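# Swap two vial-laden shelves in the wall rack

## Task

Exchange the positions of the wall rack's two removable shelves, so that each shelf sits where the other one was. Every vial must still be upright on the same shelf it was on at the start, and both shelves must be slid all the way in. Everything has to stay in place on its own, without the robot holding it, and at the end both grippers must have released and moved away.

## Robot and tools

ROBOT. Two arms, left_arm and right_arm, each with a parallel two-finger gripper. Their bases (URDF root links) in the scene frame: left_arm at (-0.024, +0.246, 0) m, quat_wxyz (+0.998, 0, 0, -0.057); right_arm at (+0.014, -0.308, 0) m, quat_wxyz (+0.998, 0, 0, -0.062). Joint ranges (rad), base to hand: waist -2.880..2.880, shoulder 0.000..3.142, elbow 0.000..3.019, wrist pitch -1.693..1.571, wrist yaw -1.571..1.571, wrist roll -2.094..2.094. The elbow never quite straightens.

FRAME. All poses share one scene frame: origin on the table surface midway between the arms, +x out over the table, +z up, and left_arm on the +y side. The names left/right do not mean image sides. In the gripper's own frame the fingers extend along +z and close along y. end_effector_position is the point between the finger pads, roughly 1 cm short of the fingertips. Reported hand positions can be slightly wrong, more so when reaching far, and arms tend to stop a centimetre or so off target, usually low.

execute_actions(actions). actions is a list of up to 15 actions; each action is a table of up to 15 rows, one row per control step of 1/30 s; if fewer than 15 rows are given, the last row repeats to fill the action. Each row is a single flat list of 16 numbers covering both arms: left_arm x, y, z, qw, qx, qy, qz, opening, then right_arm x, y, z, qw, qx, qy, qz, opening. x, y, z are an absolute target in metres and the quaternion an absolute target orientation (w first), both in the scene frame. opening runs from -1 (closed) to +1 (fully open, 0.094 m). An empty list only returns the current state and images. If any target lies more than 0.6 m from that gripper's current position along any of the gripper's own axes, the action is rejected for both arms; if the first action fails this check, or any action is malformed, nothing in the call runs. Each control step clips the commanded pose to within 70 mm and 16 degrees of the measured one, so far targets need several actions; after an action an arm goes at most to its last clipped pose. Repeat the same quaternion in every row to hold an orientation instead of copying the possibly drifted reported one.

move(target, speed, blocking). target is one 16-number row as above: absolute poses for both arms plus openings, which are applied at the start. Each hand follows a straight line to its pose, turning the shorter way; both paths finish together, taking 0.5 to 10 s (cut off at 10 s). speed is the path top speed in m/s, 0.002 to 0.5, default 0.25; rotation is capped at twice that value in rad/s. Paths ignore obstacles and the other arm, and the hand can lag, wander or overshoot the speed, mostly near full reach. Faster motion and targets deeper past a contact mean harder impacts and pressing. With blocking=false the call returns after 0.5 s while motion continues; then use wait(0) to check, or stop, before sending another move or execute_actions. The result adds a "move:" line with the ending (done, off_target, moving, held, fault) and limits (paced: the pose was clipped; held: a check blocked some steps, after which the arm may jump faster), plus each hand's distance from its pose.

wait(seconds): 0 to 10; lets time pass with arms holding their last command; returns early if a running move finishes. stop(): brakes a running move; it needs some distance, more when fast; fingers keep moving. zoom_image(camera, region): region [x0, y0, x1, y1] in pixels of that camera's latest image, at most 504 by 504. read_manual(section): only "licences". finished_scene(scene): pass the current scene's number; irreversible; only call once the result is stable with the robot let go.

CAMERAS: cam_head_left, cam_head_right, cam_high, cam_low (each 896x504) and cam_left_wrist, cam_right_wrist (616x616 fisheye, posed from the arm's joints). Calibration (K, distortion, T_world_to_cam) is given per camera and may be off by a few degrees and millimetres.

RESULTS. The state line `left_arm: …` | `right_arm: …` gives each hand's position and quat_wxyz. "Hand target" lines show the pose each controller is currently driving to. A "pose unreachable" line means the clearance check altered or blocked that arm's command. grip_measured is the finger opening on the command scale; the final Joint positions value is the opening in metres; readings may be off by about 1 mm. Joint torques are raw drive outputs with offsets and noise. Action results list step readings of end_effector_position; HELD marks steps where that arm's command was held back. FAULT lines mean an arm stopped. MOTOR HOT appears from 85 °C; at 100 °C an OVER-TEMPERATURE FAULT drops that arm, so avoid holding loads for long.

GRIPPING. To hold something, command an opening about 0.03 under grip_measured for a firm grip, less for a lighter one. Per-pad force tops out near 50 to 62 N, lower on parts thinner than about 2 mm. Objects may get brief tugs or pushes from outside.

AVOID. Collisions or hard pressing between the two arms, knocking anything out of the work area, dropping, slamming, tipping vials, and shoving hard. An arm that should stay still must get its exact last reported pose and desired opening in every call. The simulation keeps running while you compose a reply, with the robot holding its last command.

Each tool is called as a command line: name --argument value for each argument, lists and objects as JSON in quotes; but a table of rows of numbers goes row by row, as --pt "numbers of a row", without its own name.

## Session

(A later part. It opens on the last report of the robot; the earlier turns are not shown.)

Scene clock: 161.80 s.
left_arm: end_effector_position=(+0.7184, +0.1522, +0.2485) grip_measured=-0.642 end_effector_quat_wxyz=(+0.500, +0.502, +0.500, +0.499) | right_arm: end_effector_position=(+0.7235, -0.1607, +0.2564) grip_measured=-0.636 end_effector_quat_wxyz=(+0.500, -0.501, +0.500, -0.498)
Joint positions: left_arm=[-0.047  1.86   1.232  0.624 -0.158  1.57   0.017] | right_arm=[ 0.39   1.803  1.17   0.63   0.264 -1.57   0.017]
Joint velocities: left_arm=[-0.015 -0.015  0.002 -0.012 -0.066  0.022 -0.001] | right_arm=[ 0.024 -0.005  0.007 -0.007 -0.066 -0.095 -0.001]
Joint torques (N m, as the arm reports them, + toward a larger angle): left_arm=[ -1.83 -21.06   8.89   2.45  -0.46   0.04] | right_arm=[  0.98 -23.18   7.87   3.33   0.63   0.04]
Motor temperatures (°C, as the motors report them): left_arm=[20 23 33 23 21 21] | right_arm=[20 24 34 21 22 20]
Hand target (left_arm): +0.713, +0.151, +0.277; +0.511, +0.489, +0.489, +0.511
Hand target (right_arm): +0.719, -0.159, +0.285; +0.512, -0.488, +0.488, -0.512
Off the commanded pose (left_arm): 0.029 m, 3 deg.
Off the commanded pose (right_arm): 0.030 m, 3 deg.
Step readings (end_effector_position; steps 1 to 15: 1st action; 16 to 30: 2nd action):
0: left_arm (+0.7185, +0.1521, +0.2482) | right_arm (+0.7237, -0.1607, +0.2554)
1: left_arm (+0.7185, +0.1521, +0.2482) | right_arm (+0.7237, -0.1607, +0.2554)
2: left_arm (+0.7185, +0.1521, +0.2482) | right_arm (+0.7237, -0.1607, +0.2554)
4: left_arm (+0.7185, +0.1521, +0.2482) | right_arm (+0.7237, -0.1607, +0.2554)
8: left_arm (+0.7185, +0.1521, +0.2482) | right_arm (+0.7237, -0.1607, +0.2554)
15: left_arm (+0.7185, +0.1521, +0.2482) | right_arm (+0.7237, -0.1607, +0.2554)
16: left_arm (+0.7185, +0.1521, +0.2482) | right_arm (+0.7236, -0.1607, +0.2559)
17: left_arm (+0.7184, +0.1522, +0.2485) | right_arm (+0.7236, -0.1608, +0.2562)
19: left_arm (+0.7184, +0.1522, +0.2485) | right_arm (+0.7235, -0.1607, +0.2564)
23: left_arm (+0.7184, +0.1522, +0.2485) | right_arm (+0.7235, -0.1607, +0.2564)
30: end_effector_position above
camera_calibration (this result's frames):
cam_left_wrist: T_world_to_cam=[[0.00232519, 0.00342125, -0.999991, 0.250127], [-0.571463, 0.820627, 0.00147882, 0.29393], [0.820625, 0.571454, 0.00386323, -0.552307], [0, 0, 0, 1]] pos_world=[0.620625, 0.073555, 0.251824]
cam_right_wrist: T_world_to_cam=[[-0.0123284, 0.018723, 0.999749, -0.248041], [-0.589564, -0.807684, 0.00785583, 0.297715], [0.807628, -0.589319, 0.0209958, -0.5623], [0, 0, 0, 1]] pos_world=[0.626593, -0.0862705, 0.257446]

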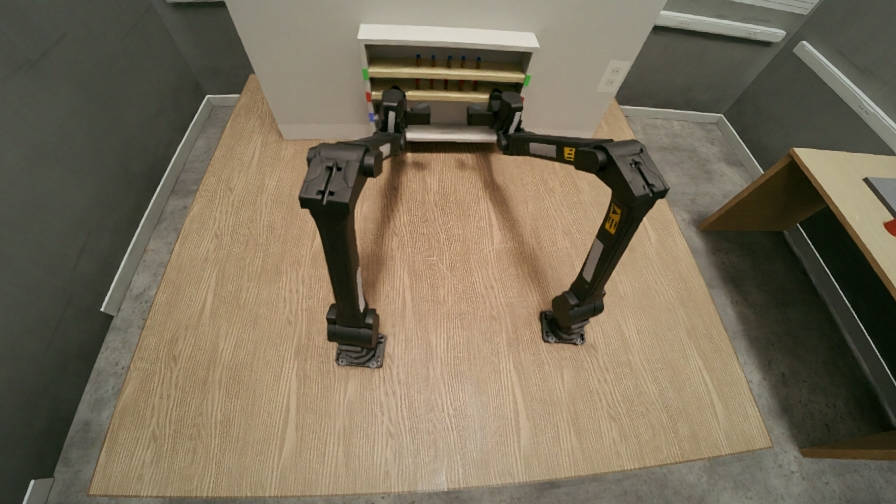

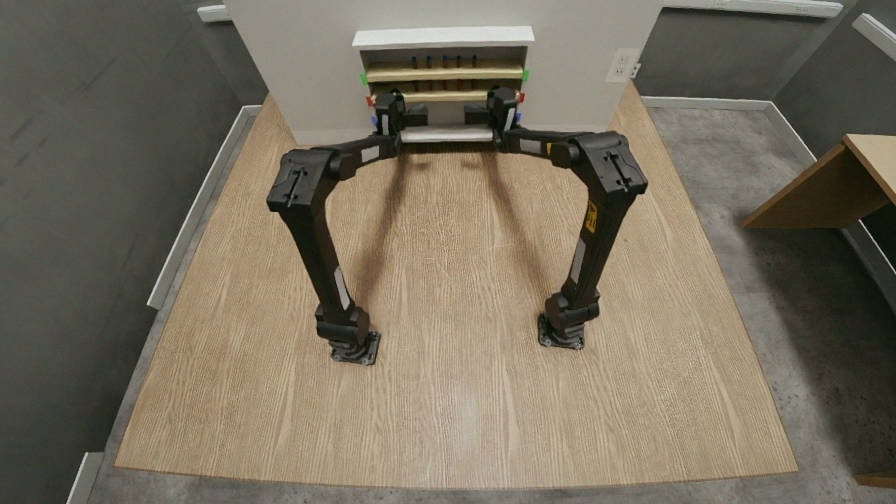

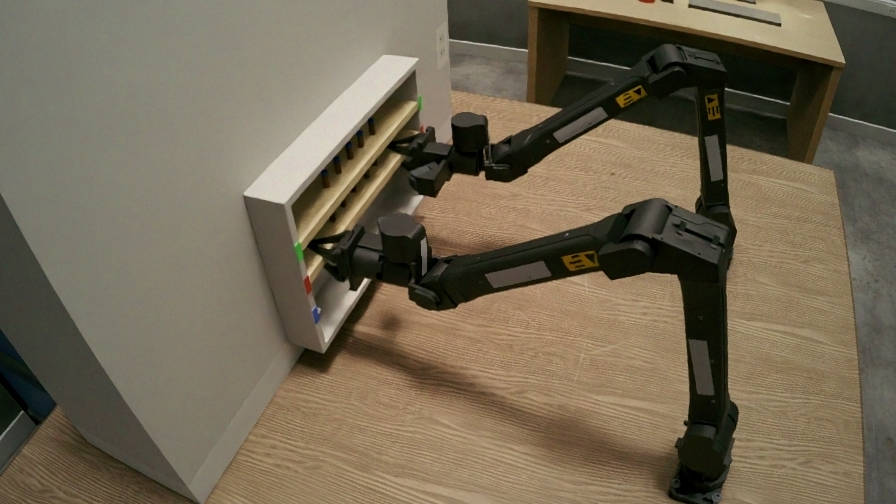

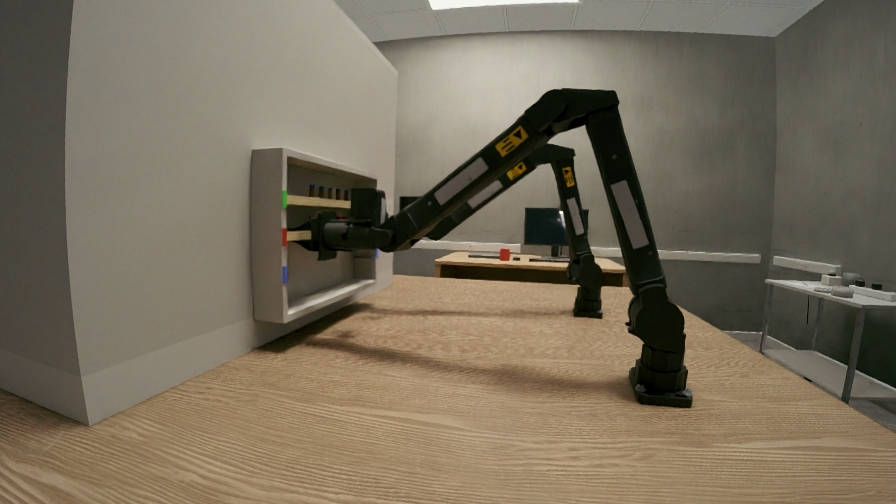

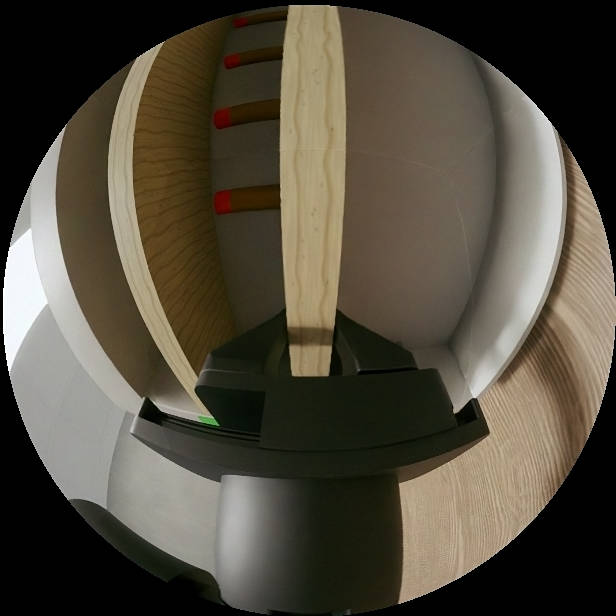

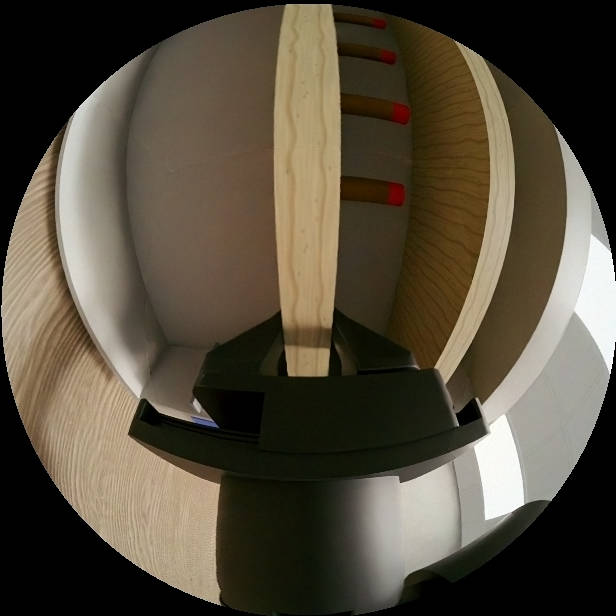

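execute_actions --actions '[[[0.712,0.151,0.285,0.515,0.485,0.485,0.515,-0.68,0.718,-0.159,0.291,0.514,-0.486,0.486,-0.514,-0.68]],[[0.711,0.151,0.291,0.517,0.483,0.483,0.517,-0.68,0.717,-0.159,0.295,0.516,-0.484,0.484,-0.516,-0.68]]]'

Scene clock: 169.80 s.
left_arm: end_effector_position=(+0.7182, +0.1520, +0.2496) grip_measured=-0.642 end_effector_quat_wxyz=(+0.500, +0.501, +0.500, +0.499) | right_arm: end_effector_position=(+0.7228, -0.1609, +0.2602) grip_measured=-0.636 end_effector_quat_wxyz=(+0.499, -0.502, +0.497, -0.502)
Joint positions: left_arm=[-0.048  1.859  1.232  0.624 -0.159  1.569  0.017] | right_arm=[ 0.391  1.798  1.17   0.63   0.266 -1.578  0.017]
Joint velocities: left_arm=[-0.024 -0.015 -0.002  0.002 -0.007 -0.007  0.   ] | right_arm=[-0.005 -0.015  0.002  0.002 -0.007 -0.022  0.   ]
Joint torques (N m, as the arm reports them, + toward a larger angle): left_arm=[ -1.79 -21.94   9.04   2.76  -0.48   0.11] | right_arm=[  1.02 -23.5    7.84   3.49   0.6    0.07]
Motor temperatures (°C, as the motors report them): left_arm=[20 23 33 23 21 21] | right_arm=[20 24 33 21 22 20]
Hand target (left_arm): +0.711, +0.151, +0.290; +0.516, +0.483, +0.483, +0.517
Hand target (right_arm): +0.717, -0.159, +0.294; +0.516, -0.483, +0.485, -0.515
Off the commanded pose (left_arm): 0.042 m, 4 deg.
Off the commanded pose (right_arm): 0.035 m, 4 deg.
Step readings (end_effector_position; steps 1 to 15: 1st action; 16 to 30: 2nd action):
0: left_arm (+0.7184, +0.1522, +0.2485) | right_arm (+0.7235, -0.1607, +0.2564)
1: left_arm (+0.7184, +0.1522, +0.2488) | right_arm (+0.7234, -0.1607, +0.2567)
2: left_arm (+0.7184, +0.1522, +0.2488) | right_arm (+0.7233, -0.1608, +0.2572)
4: left_arm (+0.7183, +0.1522, +0.2491) | right_arm (+0.7232, -0.1608, +0.2580)
8: left_arm (+0.7183, +0.1522, +0.2491) | right_arm (+0.7230, -0.1606, +0.2586)
15: left_arm (+0.7183, +0.1522, +0.2491) | right_arm (+0.7230, -0.1606, +0.2586)
16: left_arm (+0.7183, +0.1522, +0.2493) | right_arm (+0.7230, -0.1607, +0.2588)
17: left_arm (+0.7183, +0.1522, +0.2496) | right_arm (+0.7229, -0.1607, +0.2591)
19: left_arm (+0.7182, +0.1520, +0.2496) | right_arm (+0.7228, -0.1608, +0.2596)
23: left_arm (+0.7182, +0.1520, +0.2496) | right_arm (+0.7228, -0.1609, +0.2602)
30: end_effector_position above
camera_calibration (this result's frames):
cam_left_wrist: T_world_to_cam=[[0.00382887, 0.00203344, -0.999991, 0.250366], [-0.571466, 0.820625, -0.000519382, 0.294463], [0.820617, 0.571463, 0.0043041, -0.552133], [0, 0, 0, 1]] pos_world=[0.620407, 0.0733706, 0.252893]
cam_right_wrist: T_world_to_cam=[[-0.0174723, 0.0257199, 0.999516, -0.246886], [-0.590531, -0.806947, 0.0104417, 0.297271], [0.806826, -0.590063, 0.0292877, -0.563601], [0, 0, 0, 1]] pos_world=[0.625962, -0.0863286, 0.260169]

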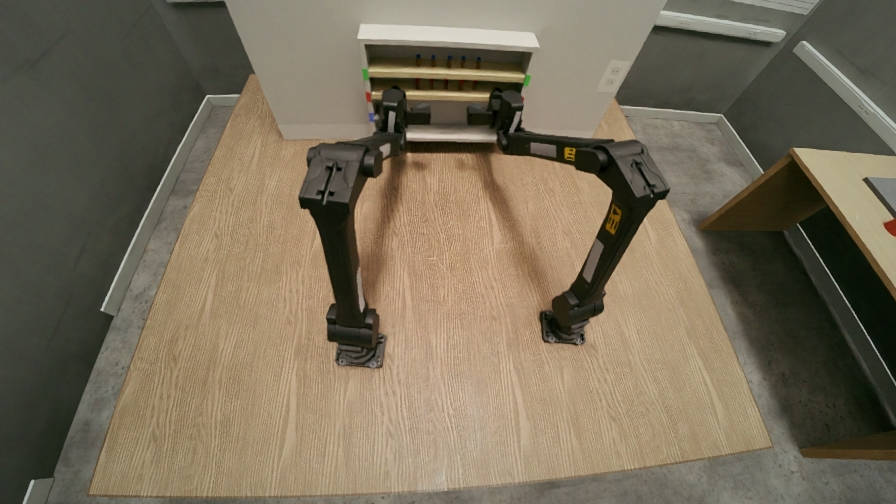

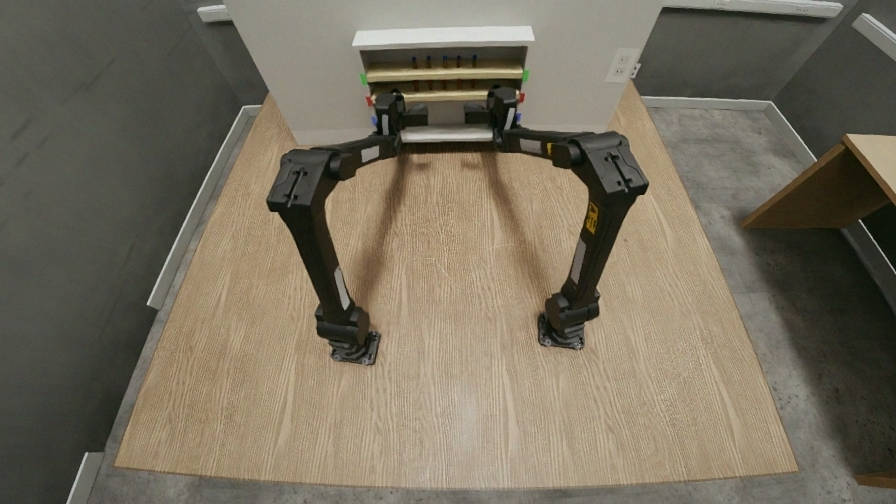

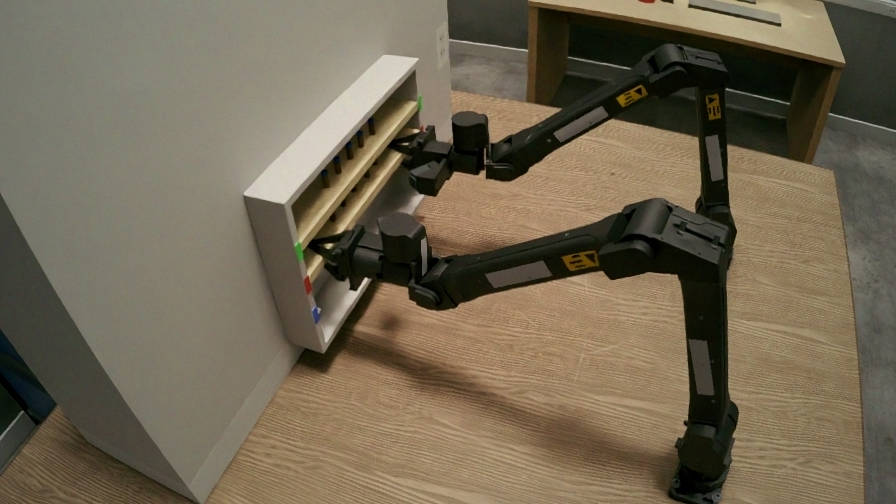

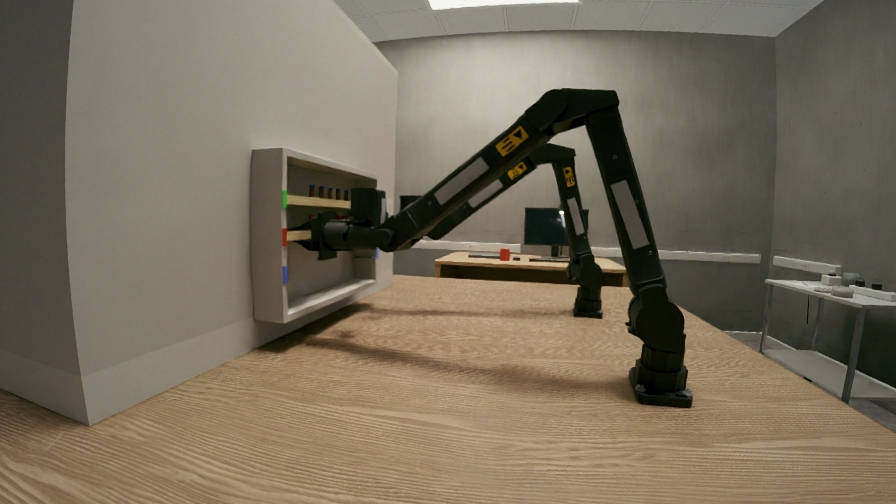

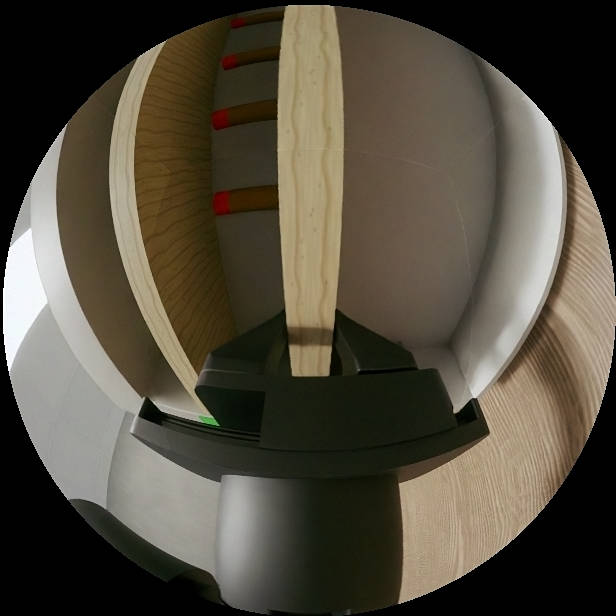

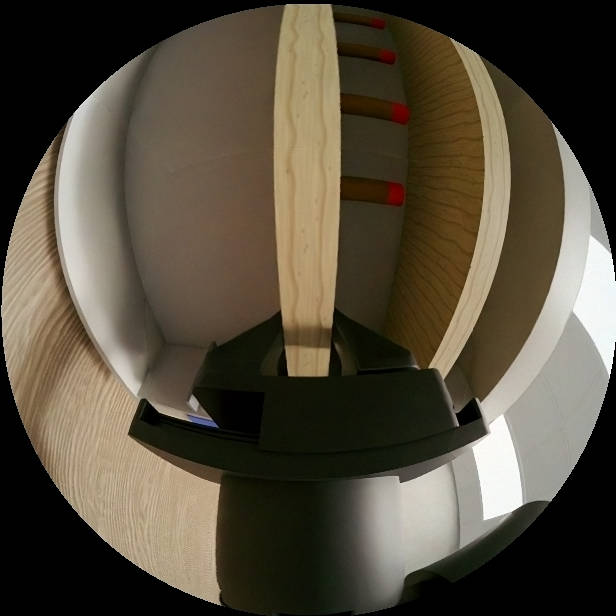

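execute_actions --actions '[[[0.71,0.151,0.298,0.52,0.48,0.48,0.52,-0.68,0.7165,-0.159,0.295,0.517,-0.483,0.483,-0.517,-0.68]],[[0.706,0.151,0.298,0.52,0.48,0.48,0.52,-0.68,0.712,-0.159,0.295,0.517,-0.483,0.483,-0.517,-0.68]],[[0.701,0.151,0.298,0.52,0.48,0.48,0.52,-0.68,0.707,-0.159,0.295,0.517,-0.483,0.483,-0.517,-0.68]]]'

Scene clock: 177.43 s.
left_arm: end_effector_position=(+0.7082, +0.1513, +0.2506) grip_measured=-0.642 end_effector_quat_wxyz=(+0.499, +0.503, +0.501, +0.497) | right_arm: end_effector_position=(+0.7130, -0.1616, +0.2608) grip_measured=-0.636 end_effector_quat_wxyz=(+0.497, -0.503, +0.498, -0.501)
Joint positions: left_arm=[-0.052  1.834  1.202  0.624 -0.162  1.569  0.017] | right_arm=[ 0.395  1.775  1.141  0.631  0.271 -1.578  0.017]
Joint velocities: left_arm=[-0.005  0.005 -0.012 -0.007  0.007  0.037 -0.   ] | right_arm=[-0.005 -0.005 -0.012  0.022 -0.022 -0.037 -0.001]
Joint torques (N m, as the arm reports them, + toward a larger angle): left_arm=[ -1.78 -21.85   9.19   3.27  -0.47   0.13] | right_arm=[  1.08 -22.9    7.64   4.22   0.6    0.06]
Motor temperatures (°C, as the motors report them): left_arm=[20 24 32 23 21 21] | right_arm=[20 24 32 21 22 20]
Hand target (left_arm): +0.701, +0.151, +0.297; +0.519, +0.480, +0.480, +0.520
Hand target (right_arm): +0.707, -0.159, +0.294; +0.517, -0.482, +0.484, -0.516
Off the commanded pose (left_arm): 0.048 m, 5 deg.
Off the commanded pose (right_arm): 0.035 m, 4 deg.
Step readings (end_effector_position; steps 1 to 15: 1st action; 16 to 30: 2nd action; 31 to 45: 3rd action):
0: left_arm (+0.7182, +0.1520, +0.2496) | right_arm (+0.7228, -0.1609, +0.2602)
1: left_arm (+0.7182, +0.1520, +0.2499) | right_arm (+0.7228, -0.1609, +0.2602)
2: left_arm (+0.7181, +0.1520, +0.2502) | right_arm (+0.7228, -0.1609, +0.2602)
4: left_arm (+0.7181, +0.1521, +0.2504) | right_arm (+0.7227, -0.1609, +0.2604)
8: left_arm (+0.7180, +0.1518, +0.2510) | right_arm (+0.7226, -0.1609, +0.2610)
15: left_arm (+0.7180, +0.1518, +0.2510) | right_arm (+0.7226, -0.1609, +0.2610)
16: left_arm (+0.7175, +0.1519, +0.2507) | right_arm (+0.7222, -0.1611, +0.2607)
17: left_arm (+0.7166, +0.1517, +0.2501) | right_arm (+0.7213, -0.1611, +0.2605)
19: left_arm (+0.7148, +0.1515, +0.2500) | right_arm (+0.7192, -0.1614, +0.2594)
23: left_arm (+0.7135, +0.1516, +0.2504) | right_arm (+0.7181, -0.1614, +0.2606)
30: left_arm (+0.7134, +0.1516, +0.2509) | right_arm (+0.7181, -0.1614, +0.2609)
31: left_arm (+0.7130, +0.1514, +0.2503) | right_arm (+0.7176, -0.1616, +0.2607)
32: left_arm (+0.7119, +0.1513, +0.2501) | right_arm (+0.7165, -0.1614, +0.2602)
34: left_arm (+0.7099, +0.1512, +0.2498) | right_arm (+0.7143, -0.1617, +0.2594)
38: left_arm (+0.7083, +0.1513, +0.2503) | right_arm (+0.7130, -0.1616, +0.2605)
45: end_effector_position above
camera_calibration (this result's frames):
cam_left_wrist: T_world_to_cam=[[-0.00181283, 0.00297729, -0.999994, 0.255213], [-0.570831, 0.82106, 0.00347938, 0.287831], [0.821065, 0.570834, 0.000211084, -0.542751], [0, 0, 0, 1]] pos_world=[0.610399, 0.0727347, 0.254325]
cam_right_wrist: T_world_to_cam=[[-0.0130322, 0.0273373, 0.999541, -0.250518], [-0.5914, -0.806251, 0.0143401, 0.290635], [0.806273, -0.590942, 0.0266745, -0.55522], [0, 0, 0, 1]] pos_world=[0.616275, -0.086929, 0.261045]

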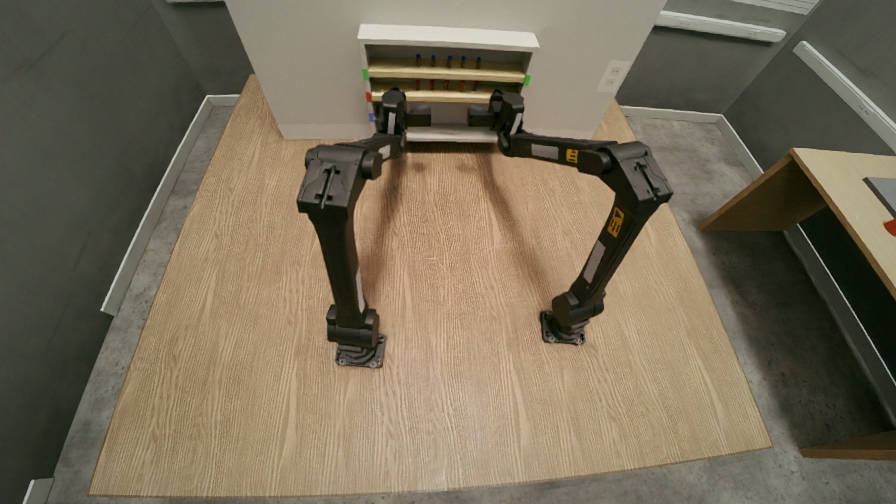

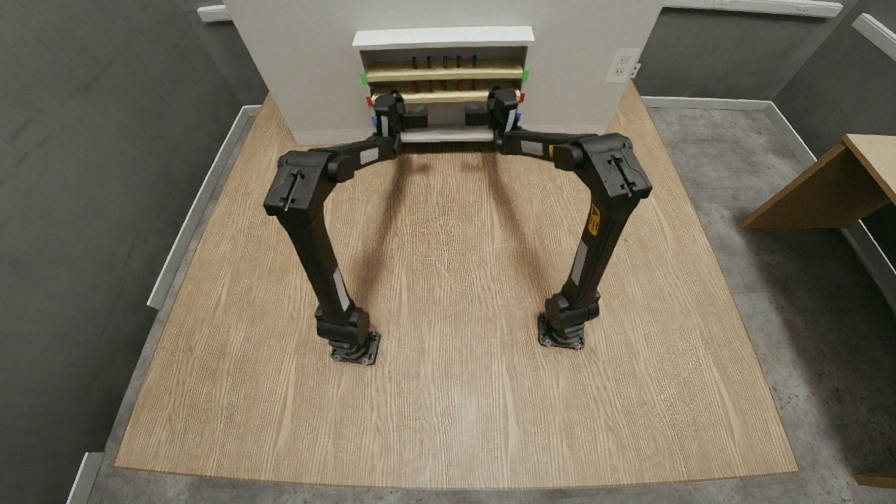

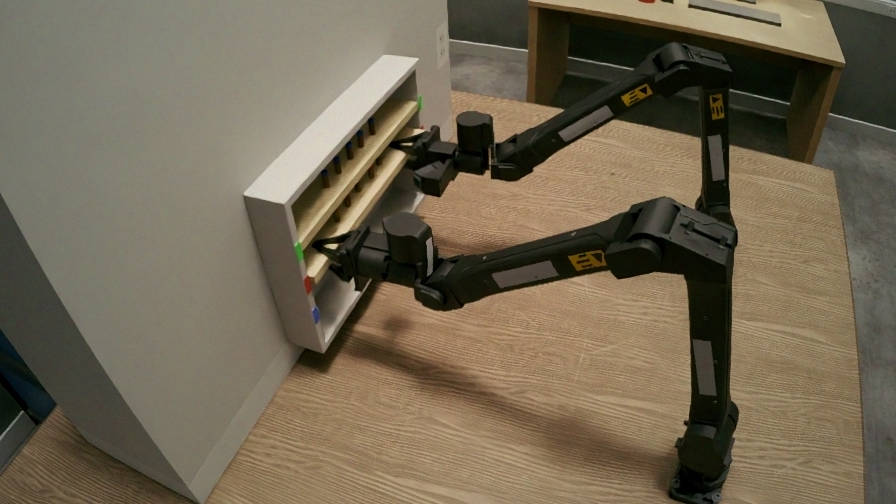

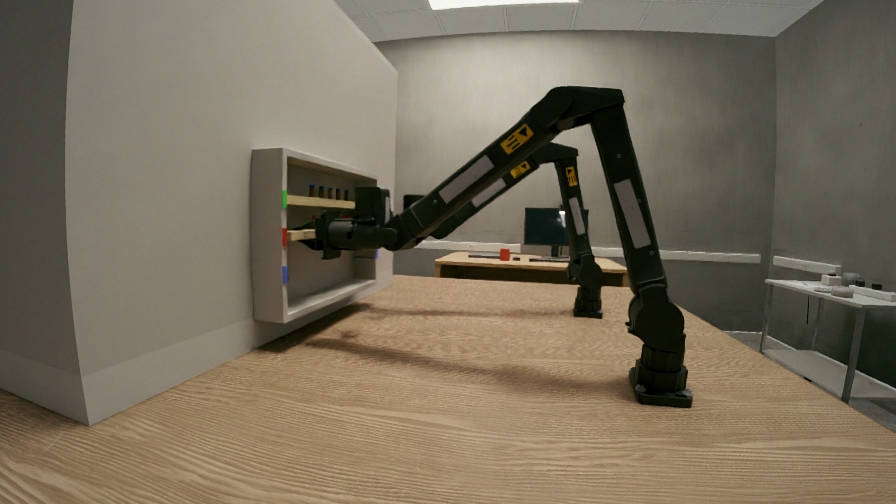

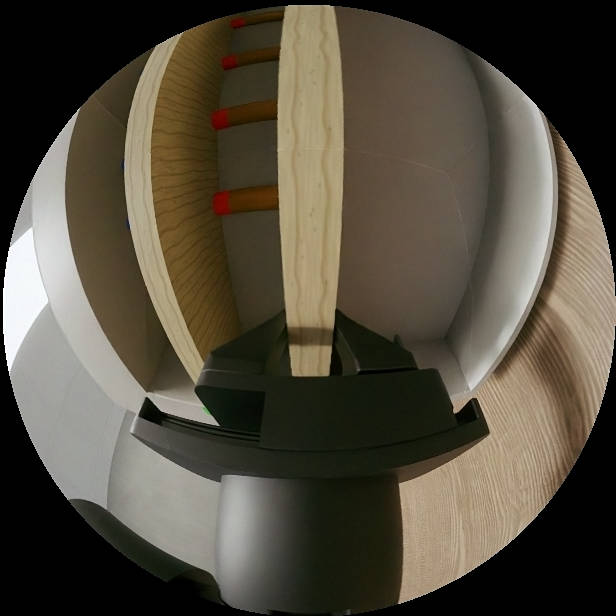

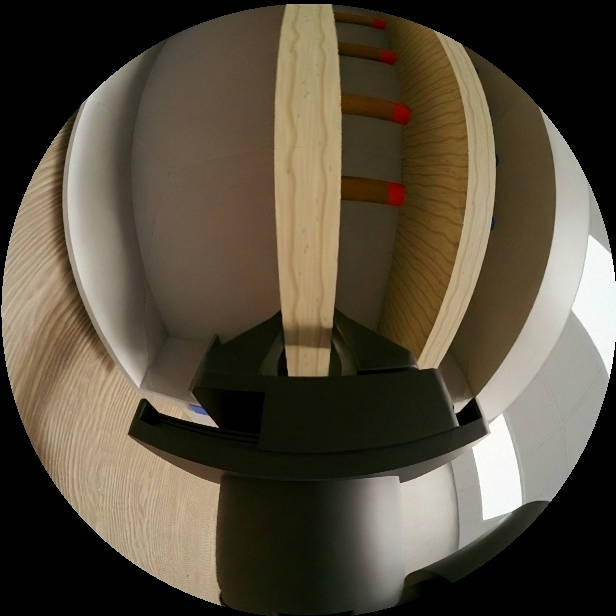

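execute_actions --actions '[[[0.693,0.152,0.302,0.522,0.478,0.478,0.522,-0.68,0.699,-0.158,0.295,0.518,-0.482,0.482,-0.518,-0.68]],[[0.683,0.152,0.302,0.522,0.478,0.478,0.522,-0.68,0.689,-0.158,0.294,0.518,-0.482,0.482,-0.518,-0.68]],[[0.673,0.152,0.301,0.522,0.478,0.478,0.522,-0.68,0.679,-0.158,0.293,0.518,-0.482,0.482,-0.518,-0.68]],[[0.663,0.152,0.300,0.522,0.478,0.478,0.522,-0.68,0.669,-0.158,0.292,0.518,-0.482,0.482,-0.518,-0.68]]]'

Scene clock: 189.03 s.
left_arm: end_effector_position=(+0.6695, +0.1528, +0.2519) grip_measured=-0.642 end_effector_quat_wxyz=(+0.499, +0.502, +0.502, +0.498) | right_arm: end_effector_position=(+0.6743, -0.1607, +0.2612) grip_measured=-0.636 end_effector_quat_wxyz=(+0.500, -0.500, +0.497, -0.503)
Joint positions: left_arm=[-0.061  1.75   1.081  0.661 -0.173  1.569  0.017] | right_arm=[ 0.417  1.697  1.026  0.676  0.293 -1.578  0.017]
Joint velocities: left_arm=[ 0.005  0.005 -0.002 -0.017  0.081 -0.051 -0.   ] | right_arm=[-0.005 -0.005 -0.007  0.032 -0.081 -0.095  0.001]
Joint torques (N m, as the arm reports them, + toward a larger angle): left_arm=[ -1.82 -20.32   9.15   3.53  -0.46   0.16] | right_arm=[  1.26 -20.78   7.57   4.21   0.59   0.05]
Motor temperatures (°C, as the motors report them): left_arm=[20 24 32 23 22 21] | right_arm=[20 25 32 21 22 20]
Hand target (left_arm): +0.663, +0.152, +0.299; +0.521, +0.477, +0.478, +0.522
Hand target (right_arm): +0.669, -0.158, +0.292; +0.518, -0.481, +0.483, -0.517
Off the commanded pose (left_arm): 0.049 m, 5 deg.
Off the commanded pose (right_arm): 0.031 m, 4 deg.
Step readings (end_effector_position; steps 1 to 15: 1st action; 16 to 30: 2nd action; 31 to 45: 3rd action; 46 to 60: 4th action):
0: left_arm (+0.7082, +0.1513, +0.2506) | right_arm (+0.7130, -0.1616, +0.2608)
1: left_arm (+0.7076, +0.1514, +0.2503) | right_arm (+0.7122, -0.1617, +0.2605)
2: left_arm (+0.7061, +0.1514, +0.2502) | right_arm (+0.7105, -0.1616, +0.2601)
4: left_arm (+0.7027, +0.1517, +0.2496) | right_arm (+0.7069, -0.1614, +0.2589)
8: left_arm (+0.7002, +0.1523, +0.2507) | right_arm (+0.7049, -0.1607, +0.2605)
15: left_arm (+0.7000, +0.1524, +0.2521) | right_arm (+0.7047, -0.1607, +0.2617)
16: left_arm (+0.6992, +0.1525, +0.2520) | right_arm (+0.7038, -0.1609, +0.2611)
17: left_arm (+0.6973, +0.1523, +0.2518) | right_arm (+0.7017, -0.1608, +0.2611)
19: left_arm (+0.6929, +0.1521, +0.2500) | right_arm (+0.6972, -0.1609, +0.2598)
23: left_arm (+0.6901, +0.1525, +0.2507) | right_arm (+0.6946, -0.1607, +0.2600)
30: left_arm (+0.6898, +0.1526, +0.2523) | right_arm (+0.6944, -0.1607, +0.2614)
31: left_arm (+0.6890, +0.1524, +0.2518) | right_arm (+0.6936, -0.1608, +0.2610)
32: left_arm (+0.6870, +0.1524, +0.2516) | right_arm (+0.6915, -0.1609, +0.2606)
34: left_arm (+0.6827, +0.1523, +0.2498) | right_arm (+0.6871, -0.1609, +0.2596)
38: left_arm (+0.6799, +0.1526, +0.2505) | right_arm (+0.6845, -0.1607, +0.2599)
45: left_arm (+0.6797, +0.1526, +0.2521) | right_arm (+0.6844, -0.1607, +0.2610)
46: left_arm (+0.6788, +0.1525, +0.2516) | right_arm (+0.6834, -0.1609, +0.2609)
47: left_arm (+0.6770, +0.1524, +0.2513) | right_arm (+0.6815, -0.1609, +0.2607)
49: left_arm (+0.6727, +0.1523, +0.2499) | right_arm (+0.6770, -0.1608, +0.2591)
53: left_arm (+0.6696, +0.1528, +0.2506) | right_arm (+0.6745, -0.1606, +0.2598)
60: end_effector_position above
camera_calibration (this result's frames):
cam_left_wrist: T_world_to_cam=[[-0.00180177, 0.00305992, -0.999994, 0.256474], [-0.571771, 0.820406, 0.0035406, 0.265147], [0.820412, 0.571773, 0.000271391, -0.511507], [0, 0, 0, 1]] pos_world=[0.571711, 0.0741528, 0.255673]
cam_right_wrist: T_world_to_cam=[[-0.0199719, 0.0252996, 0.99948, -0.24712], [-0.591787, -0.806049, 0.00857807, 0.270298], [0.805847, -0.591308, 0.0310703, -0.524459], [0, 0, 0, 1]] pos_world=[0.577657, -0.0859914, 0.260968]

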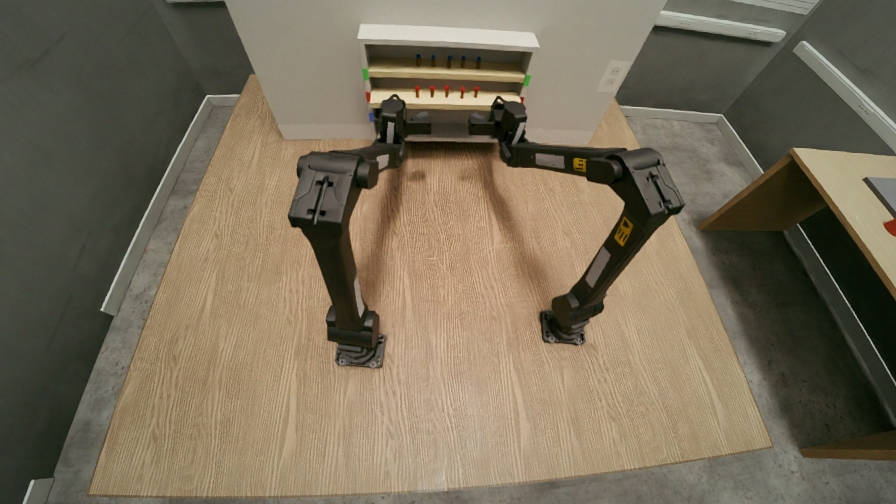

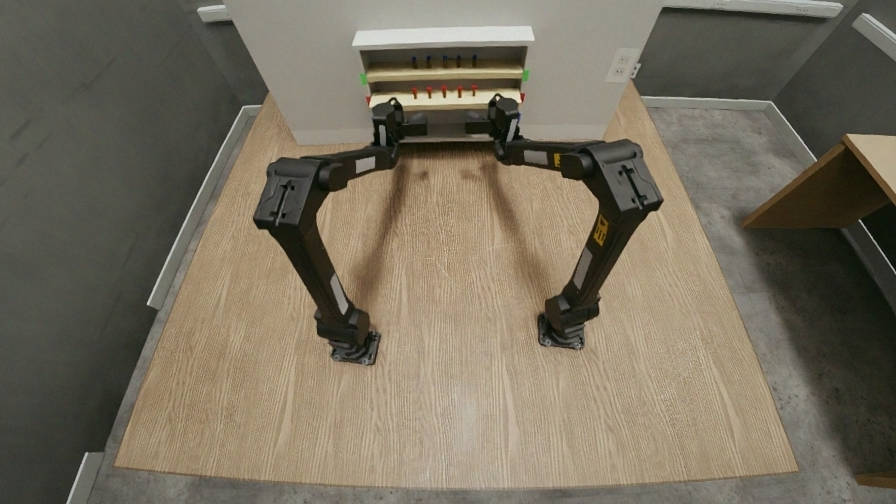

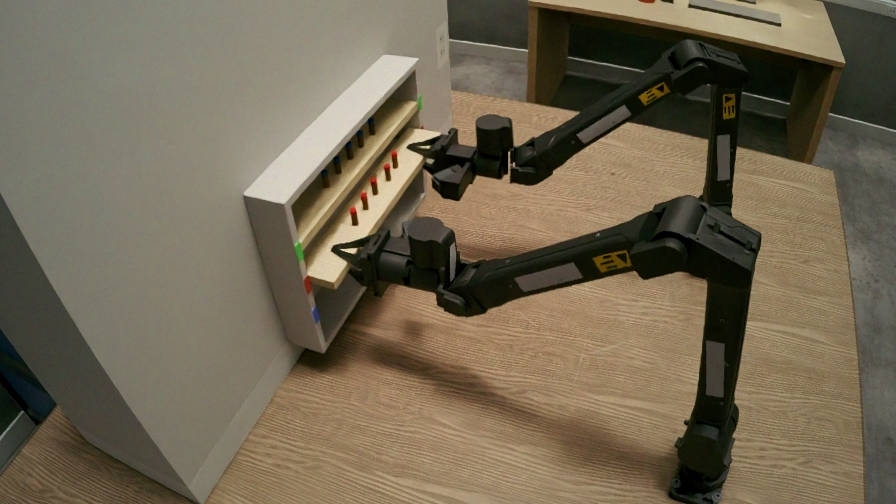

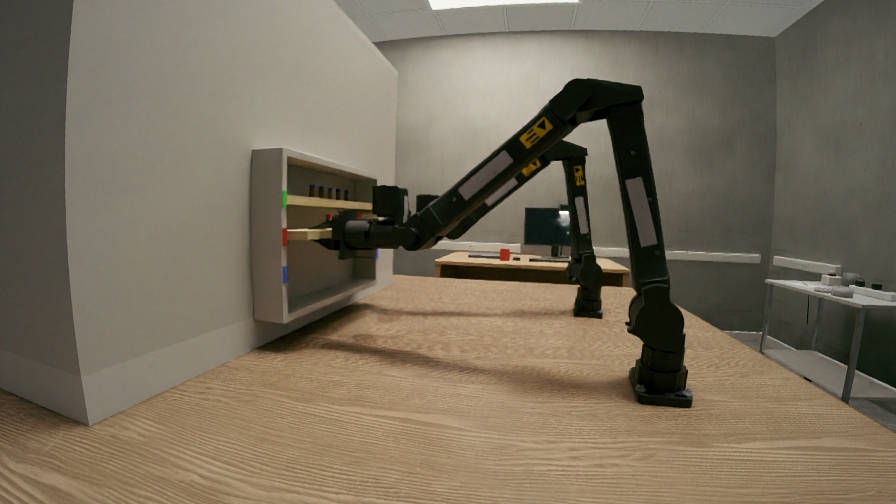

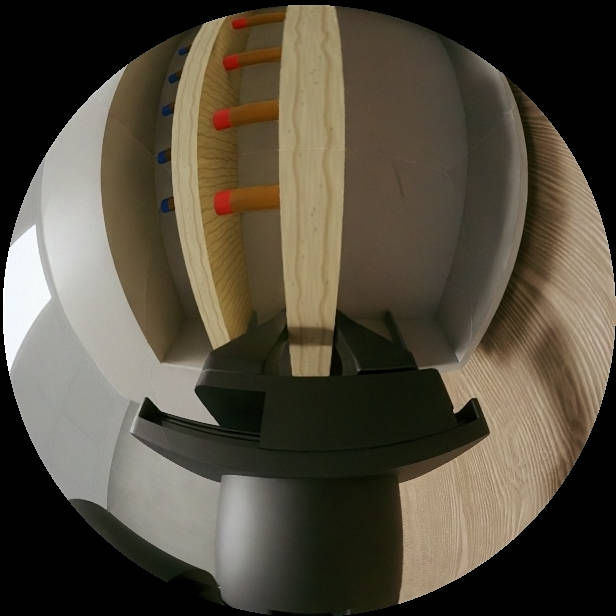

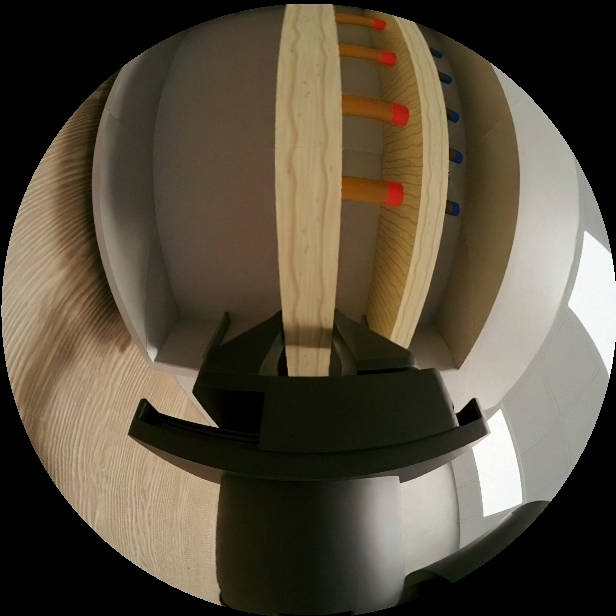

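execute_actions --actions '[[[0.652,0.152,0.300,0.522,0.478,0.478,0.522,-0.68,0.658,-0.158,0.291,0.518,-0.482,0.482,-0.518,-0.68]],[[0.641,0.152,0.299,0.522,0.478,0.478,0.522,-0.68,0.647,-0.158,0.29,0.518,-0.482,0.482,-0.518,-0.68]],[[0.63,0.152,0.298,0.522,0.478,0.478,0.522,-0.68,0.636,-0.158,0.289,0.518,-0.482,0.482,-0.518,-0.68]],[[0.635,0.152,0.268,0.51,0.49,0.49,0.51,-0.68,0.64,-0.158,0.268,0.509,-0.491,0.491,-0.509,-0.68]],[[0.635,0.152,0.258,0.51,0.49,0.49,0.51,-0.68,0.64,-0.158,0.258,0.509,-0.491,0.491,-0.509,-0.68]]]'

Scene clock: 205.47 s.
left_arm: end_effector_position=(+0.6341, +0.1540, +0.2417) grip_measured=-0.642 end_effector_quat_wxyz=(+0.496, +0.504, +0.503, +0.497) | right_arm: end_effector_position=(+0.6412, -0.1599, +0.2485) grip_measured=-0.636 end_effector_quat_wxyz=(+0.499, -0.501, +0.498, -0.501)
Joint positions: left_arm=[-0.072  1.691  0.967  0.709 -0.186  1.57   0.017] | right_arm=[ 0.438  1.65   0.922  0.73   0.314 -1.577  0.017]
Joint velocities: left_arm=[ 0.005 -0.005 -0.022  0.012 -0.037  0.022  0.   ] | right_arm=[ 0.024 -0.005  0.007  0.027  0.037 -0.066  0.   ]
Joint torques (N m, as the arm reports them, + toward a larger angle): left_arm=[ -1.77 -15.8    8.9    3.73  -0.29   0.04] | right_arm=[  0.93 -16.19   7.11   4.06   0.46   0.11]
Motor temperatures (°C, as the motors report them): left_arm=[20 24 32 23 22 21] | right_arm=[20 25 31 21 22 20]
Hand target (left_arm): +0.635, +0.152, +0.258; +0.509, +0.490, +0.490, +0.510
Hand target (right_arm): +0.640, -0.158, +0.258; +0.509, -0.491, +0.491, -0.508
Off the commanded pose (left_arm): 0.016 m, 3 deg.
Off the commanded pose (right_arm): 0.010 m, 2 deg.
Step readings (end_effector_position; steps 1 to 15: 1st action; 16 to 30: 2nd action; 31 to 45: 3rd action; 46 to 60: 4th action; 61 to 75: 5th action):
0: left_arm (+0.6695, +0.1528, +0.2519) | right_arm (+0.6743, -0.1607, +0.2612)
1: left_arm (+0.6687, +0.1527, +0.2517) | right_arm (+0.6733, -0.1609, +0.2609)
2: left_arm (+0.6666, +0.1526, +0.2516) | right_arm (+0.6710, -0.1608, +0.2606)
4: left_arm (+0.6618, +0.1525, +0.2501) | right_arm (+0.6661, -0.1610, +0.2591)
8: left_arm (+0.6585, +0.1527, +0.2512) | right_arm (+0.6632, -0.1610, +0.2599)
15: left_arm (+0.6583, +0.1528, +0.2530) | right_arm (+0.6630, -0.1608, +0.2615)
16: left_arm (+0.6574, +0.1527, +0.2524) | right_arm (+0.6621, -0.1610, +0.2612)
17: left_arm (+0.6554, +0.1527, +0.2521) | right_arm (+0.6599, -0.1611, +0.2610)
19: left_arm (+0.6506, +0.1525, +0.2505) | right_arm (+0.6551, -0.1610, +0.2595)
23: left_arm (+0.6473, +0.1528, +0.2513) | right_arm (+0.6522, -0.1608, +0.2598)
30: left_arm (+0.6472, +0.1528, +0.2523) | right_arm (+0.6521, -0.1608, +0.2609)
31: left_arm (+0.6463, +0.1531, +0.2523) | right_arm (+0.6511, -0.1608, +0.2606)
32: left_arm (+0.6443, +0.1528, +0.2516) | right_arm (+0.6489, -0.1608, +0.2603)
34: left_arm (+0.6395, +0.1528, +0.2504) | right_arm (+0.6440, -0.1609, +0.2593)
38: left_arm (+0.6361, +0.1533, +0.2516) | right_arm (+0.6412, -0.1606, +0.2600)
45: left_arm (+0.6360, +0.1534, +0.2529) | right_arm (+0.6410, -0.1607, +0.2612)
46: left_arm (+0.6360, +0.1534, +0.2529) | right_arm (+0.6410, -0.1607, +0.2612)
47: left_arm (+0.6360, +0.1534, +0.2529) | right_arm (+0.6410, -0.1607, +0.2612)
49: left_arm (+0.6360, +0.1534, +0.2529) | right_arm (+0.6411, -0.1607, +0.2610)
53: left_arm (+0.6360, +0.1534, +0.2529) | right_arm (+0.6411, -0.1607, +0.2607)
60: left_arm (+0.6360, +0.1534, +0.2529) | right_arm (+0.6411, -0.1607, +0.2607)
61: left_arm (+0.6356, +0.1534, +0.2527) | right_arm (+0.6410, -0.1607, +0.2602)
62: left_arm (+0.6350, +0.1535, +0.2526) | right_arm (+0.6411, -0.1607, +0.2602)
64: left_arm (+0.6342, +0.1537, +0.2506) | right_arm (+0.6413, -0.1604, +0.2573)
68: left_arm (+0.6340, +0.1540, +0.2434) | right_arm (+0.6411, -0.1599, +0.2506)
75: end_effector_position above
camera_calibration (this result's frames):
cam_left_wrist: T_world_to_cam=[[-0.00816465, 0.00550482, -0.999952, 0.249815], [-0.573908, 0.818868, 0.00919393, 0.244247], [0.818879, 0.573955, -0.00352652, -0.481574], [0, 0, 0, 1]] pos_world=[0.536566, 0.0750208, 0.245859]
cam_right_wrist: T_world_to_cam=[[-0.0170593, 0.0242281, 0.999561, -0.237155], [-0.591141, -0.806513, 0.00945995, 0.250705], [0.806388, -0.59072, 0.0280807, -0.496373], [0, 0, 0, 1]] pos_world=[0.544426, -0.0852749, 0.248618]

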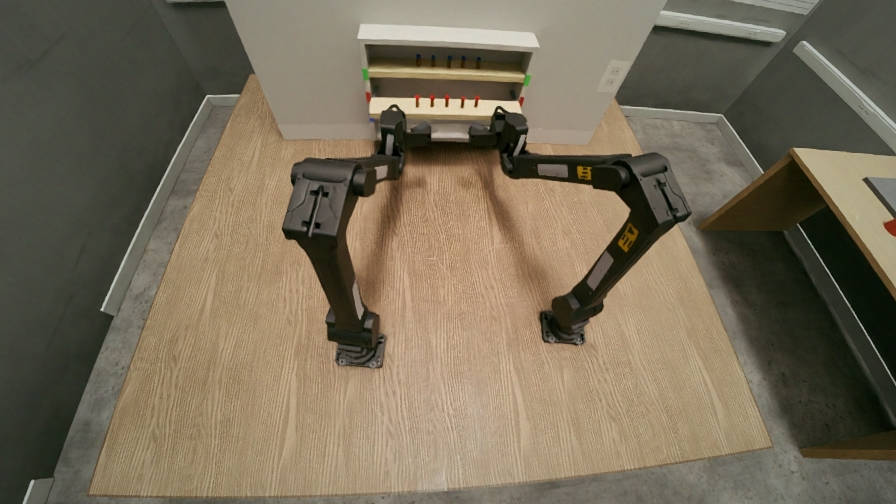

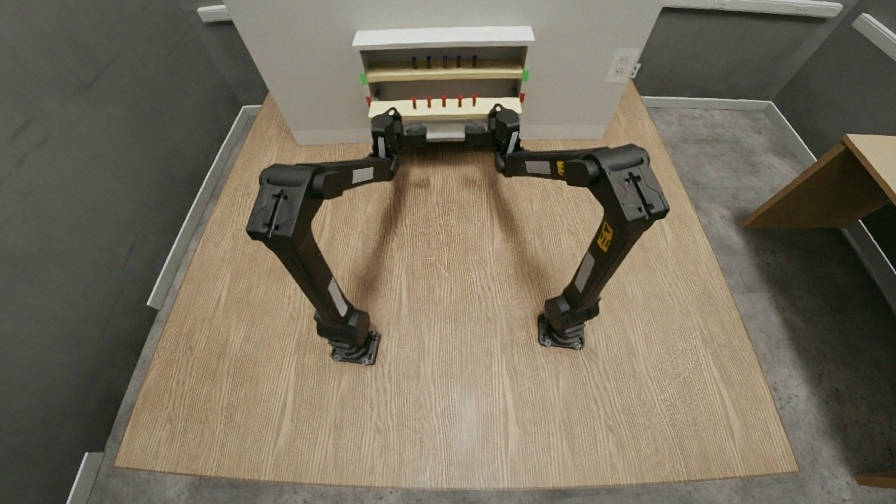

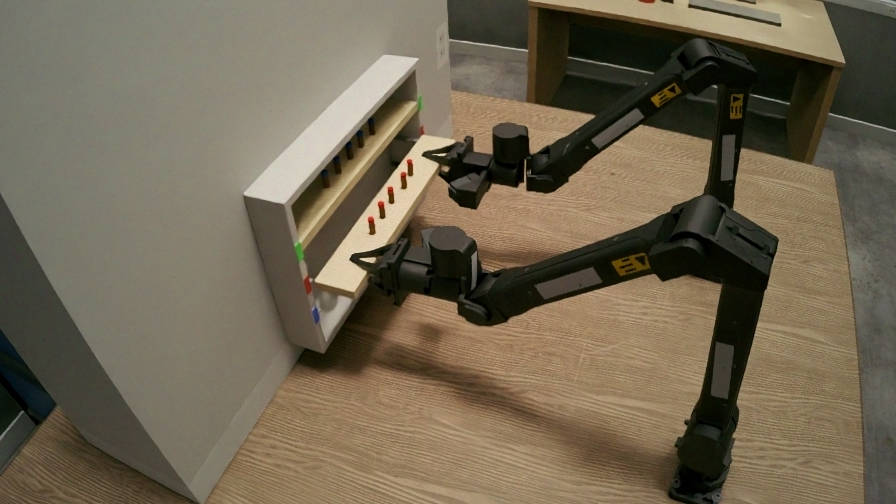

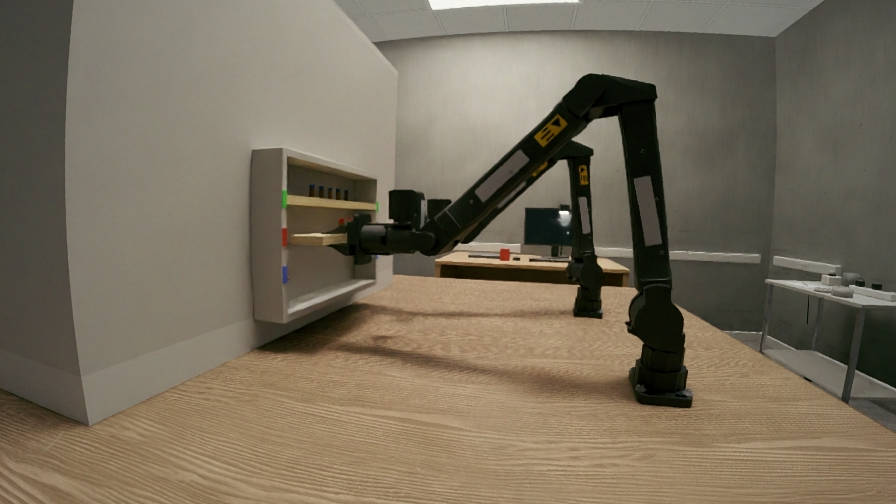

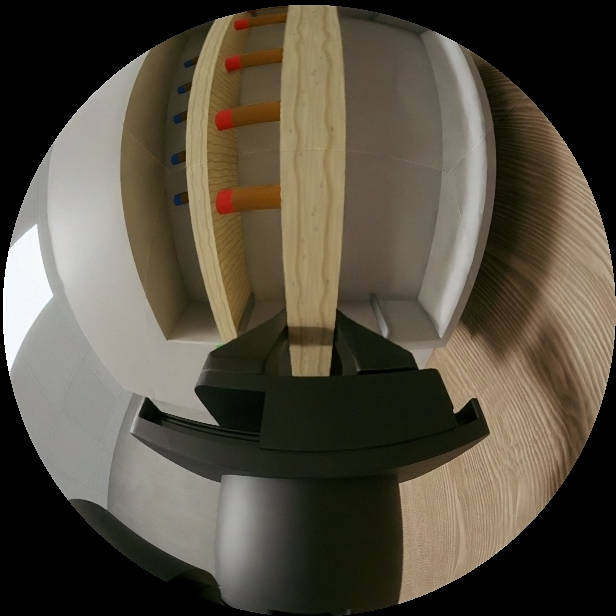

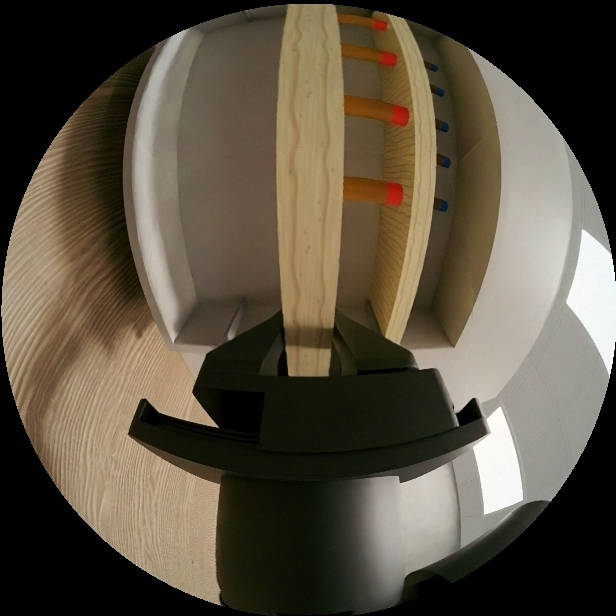

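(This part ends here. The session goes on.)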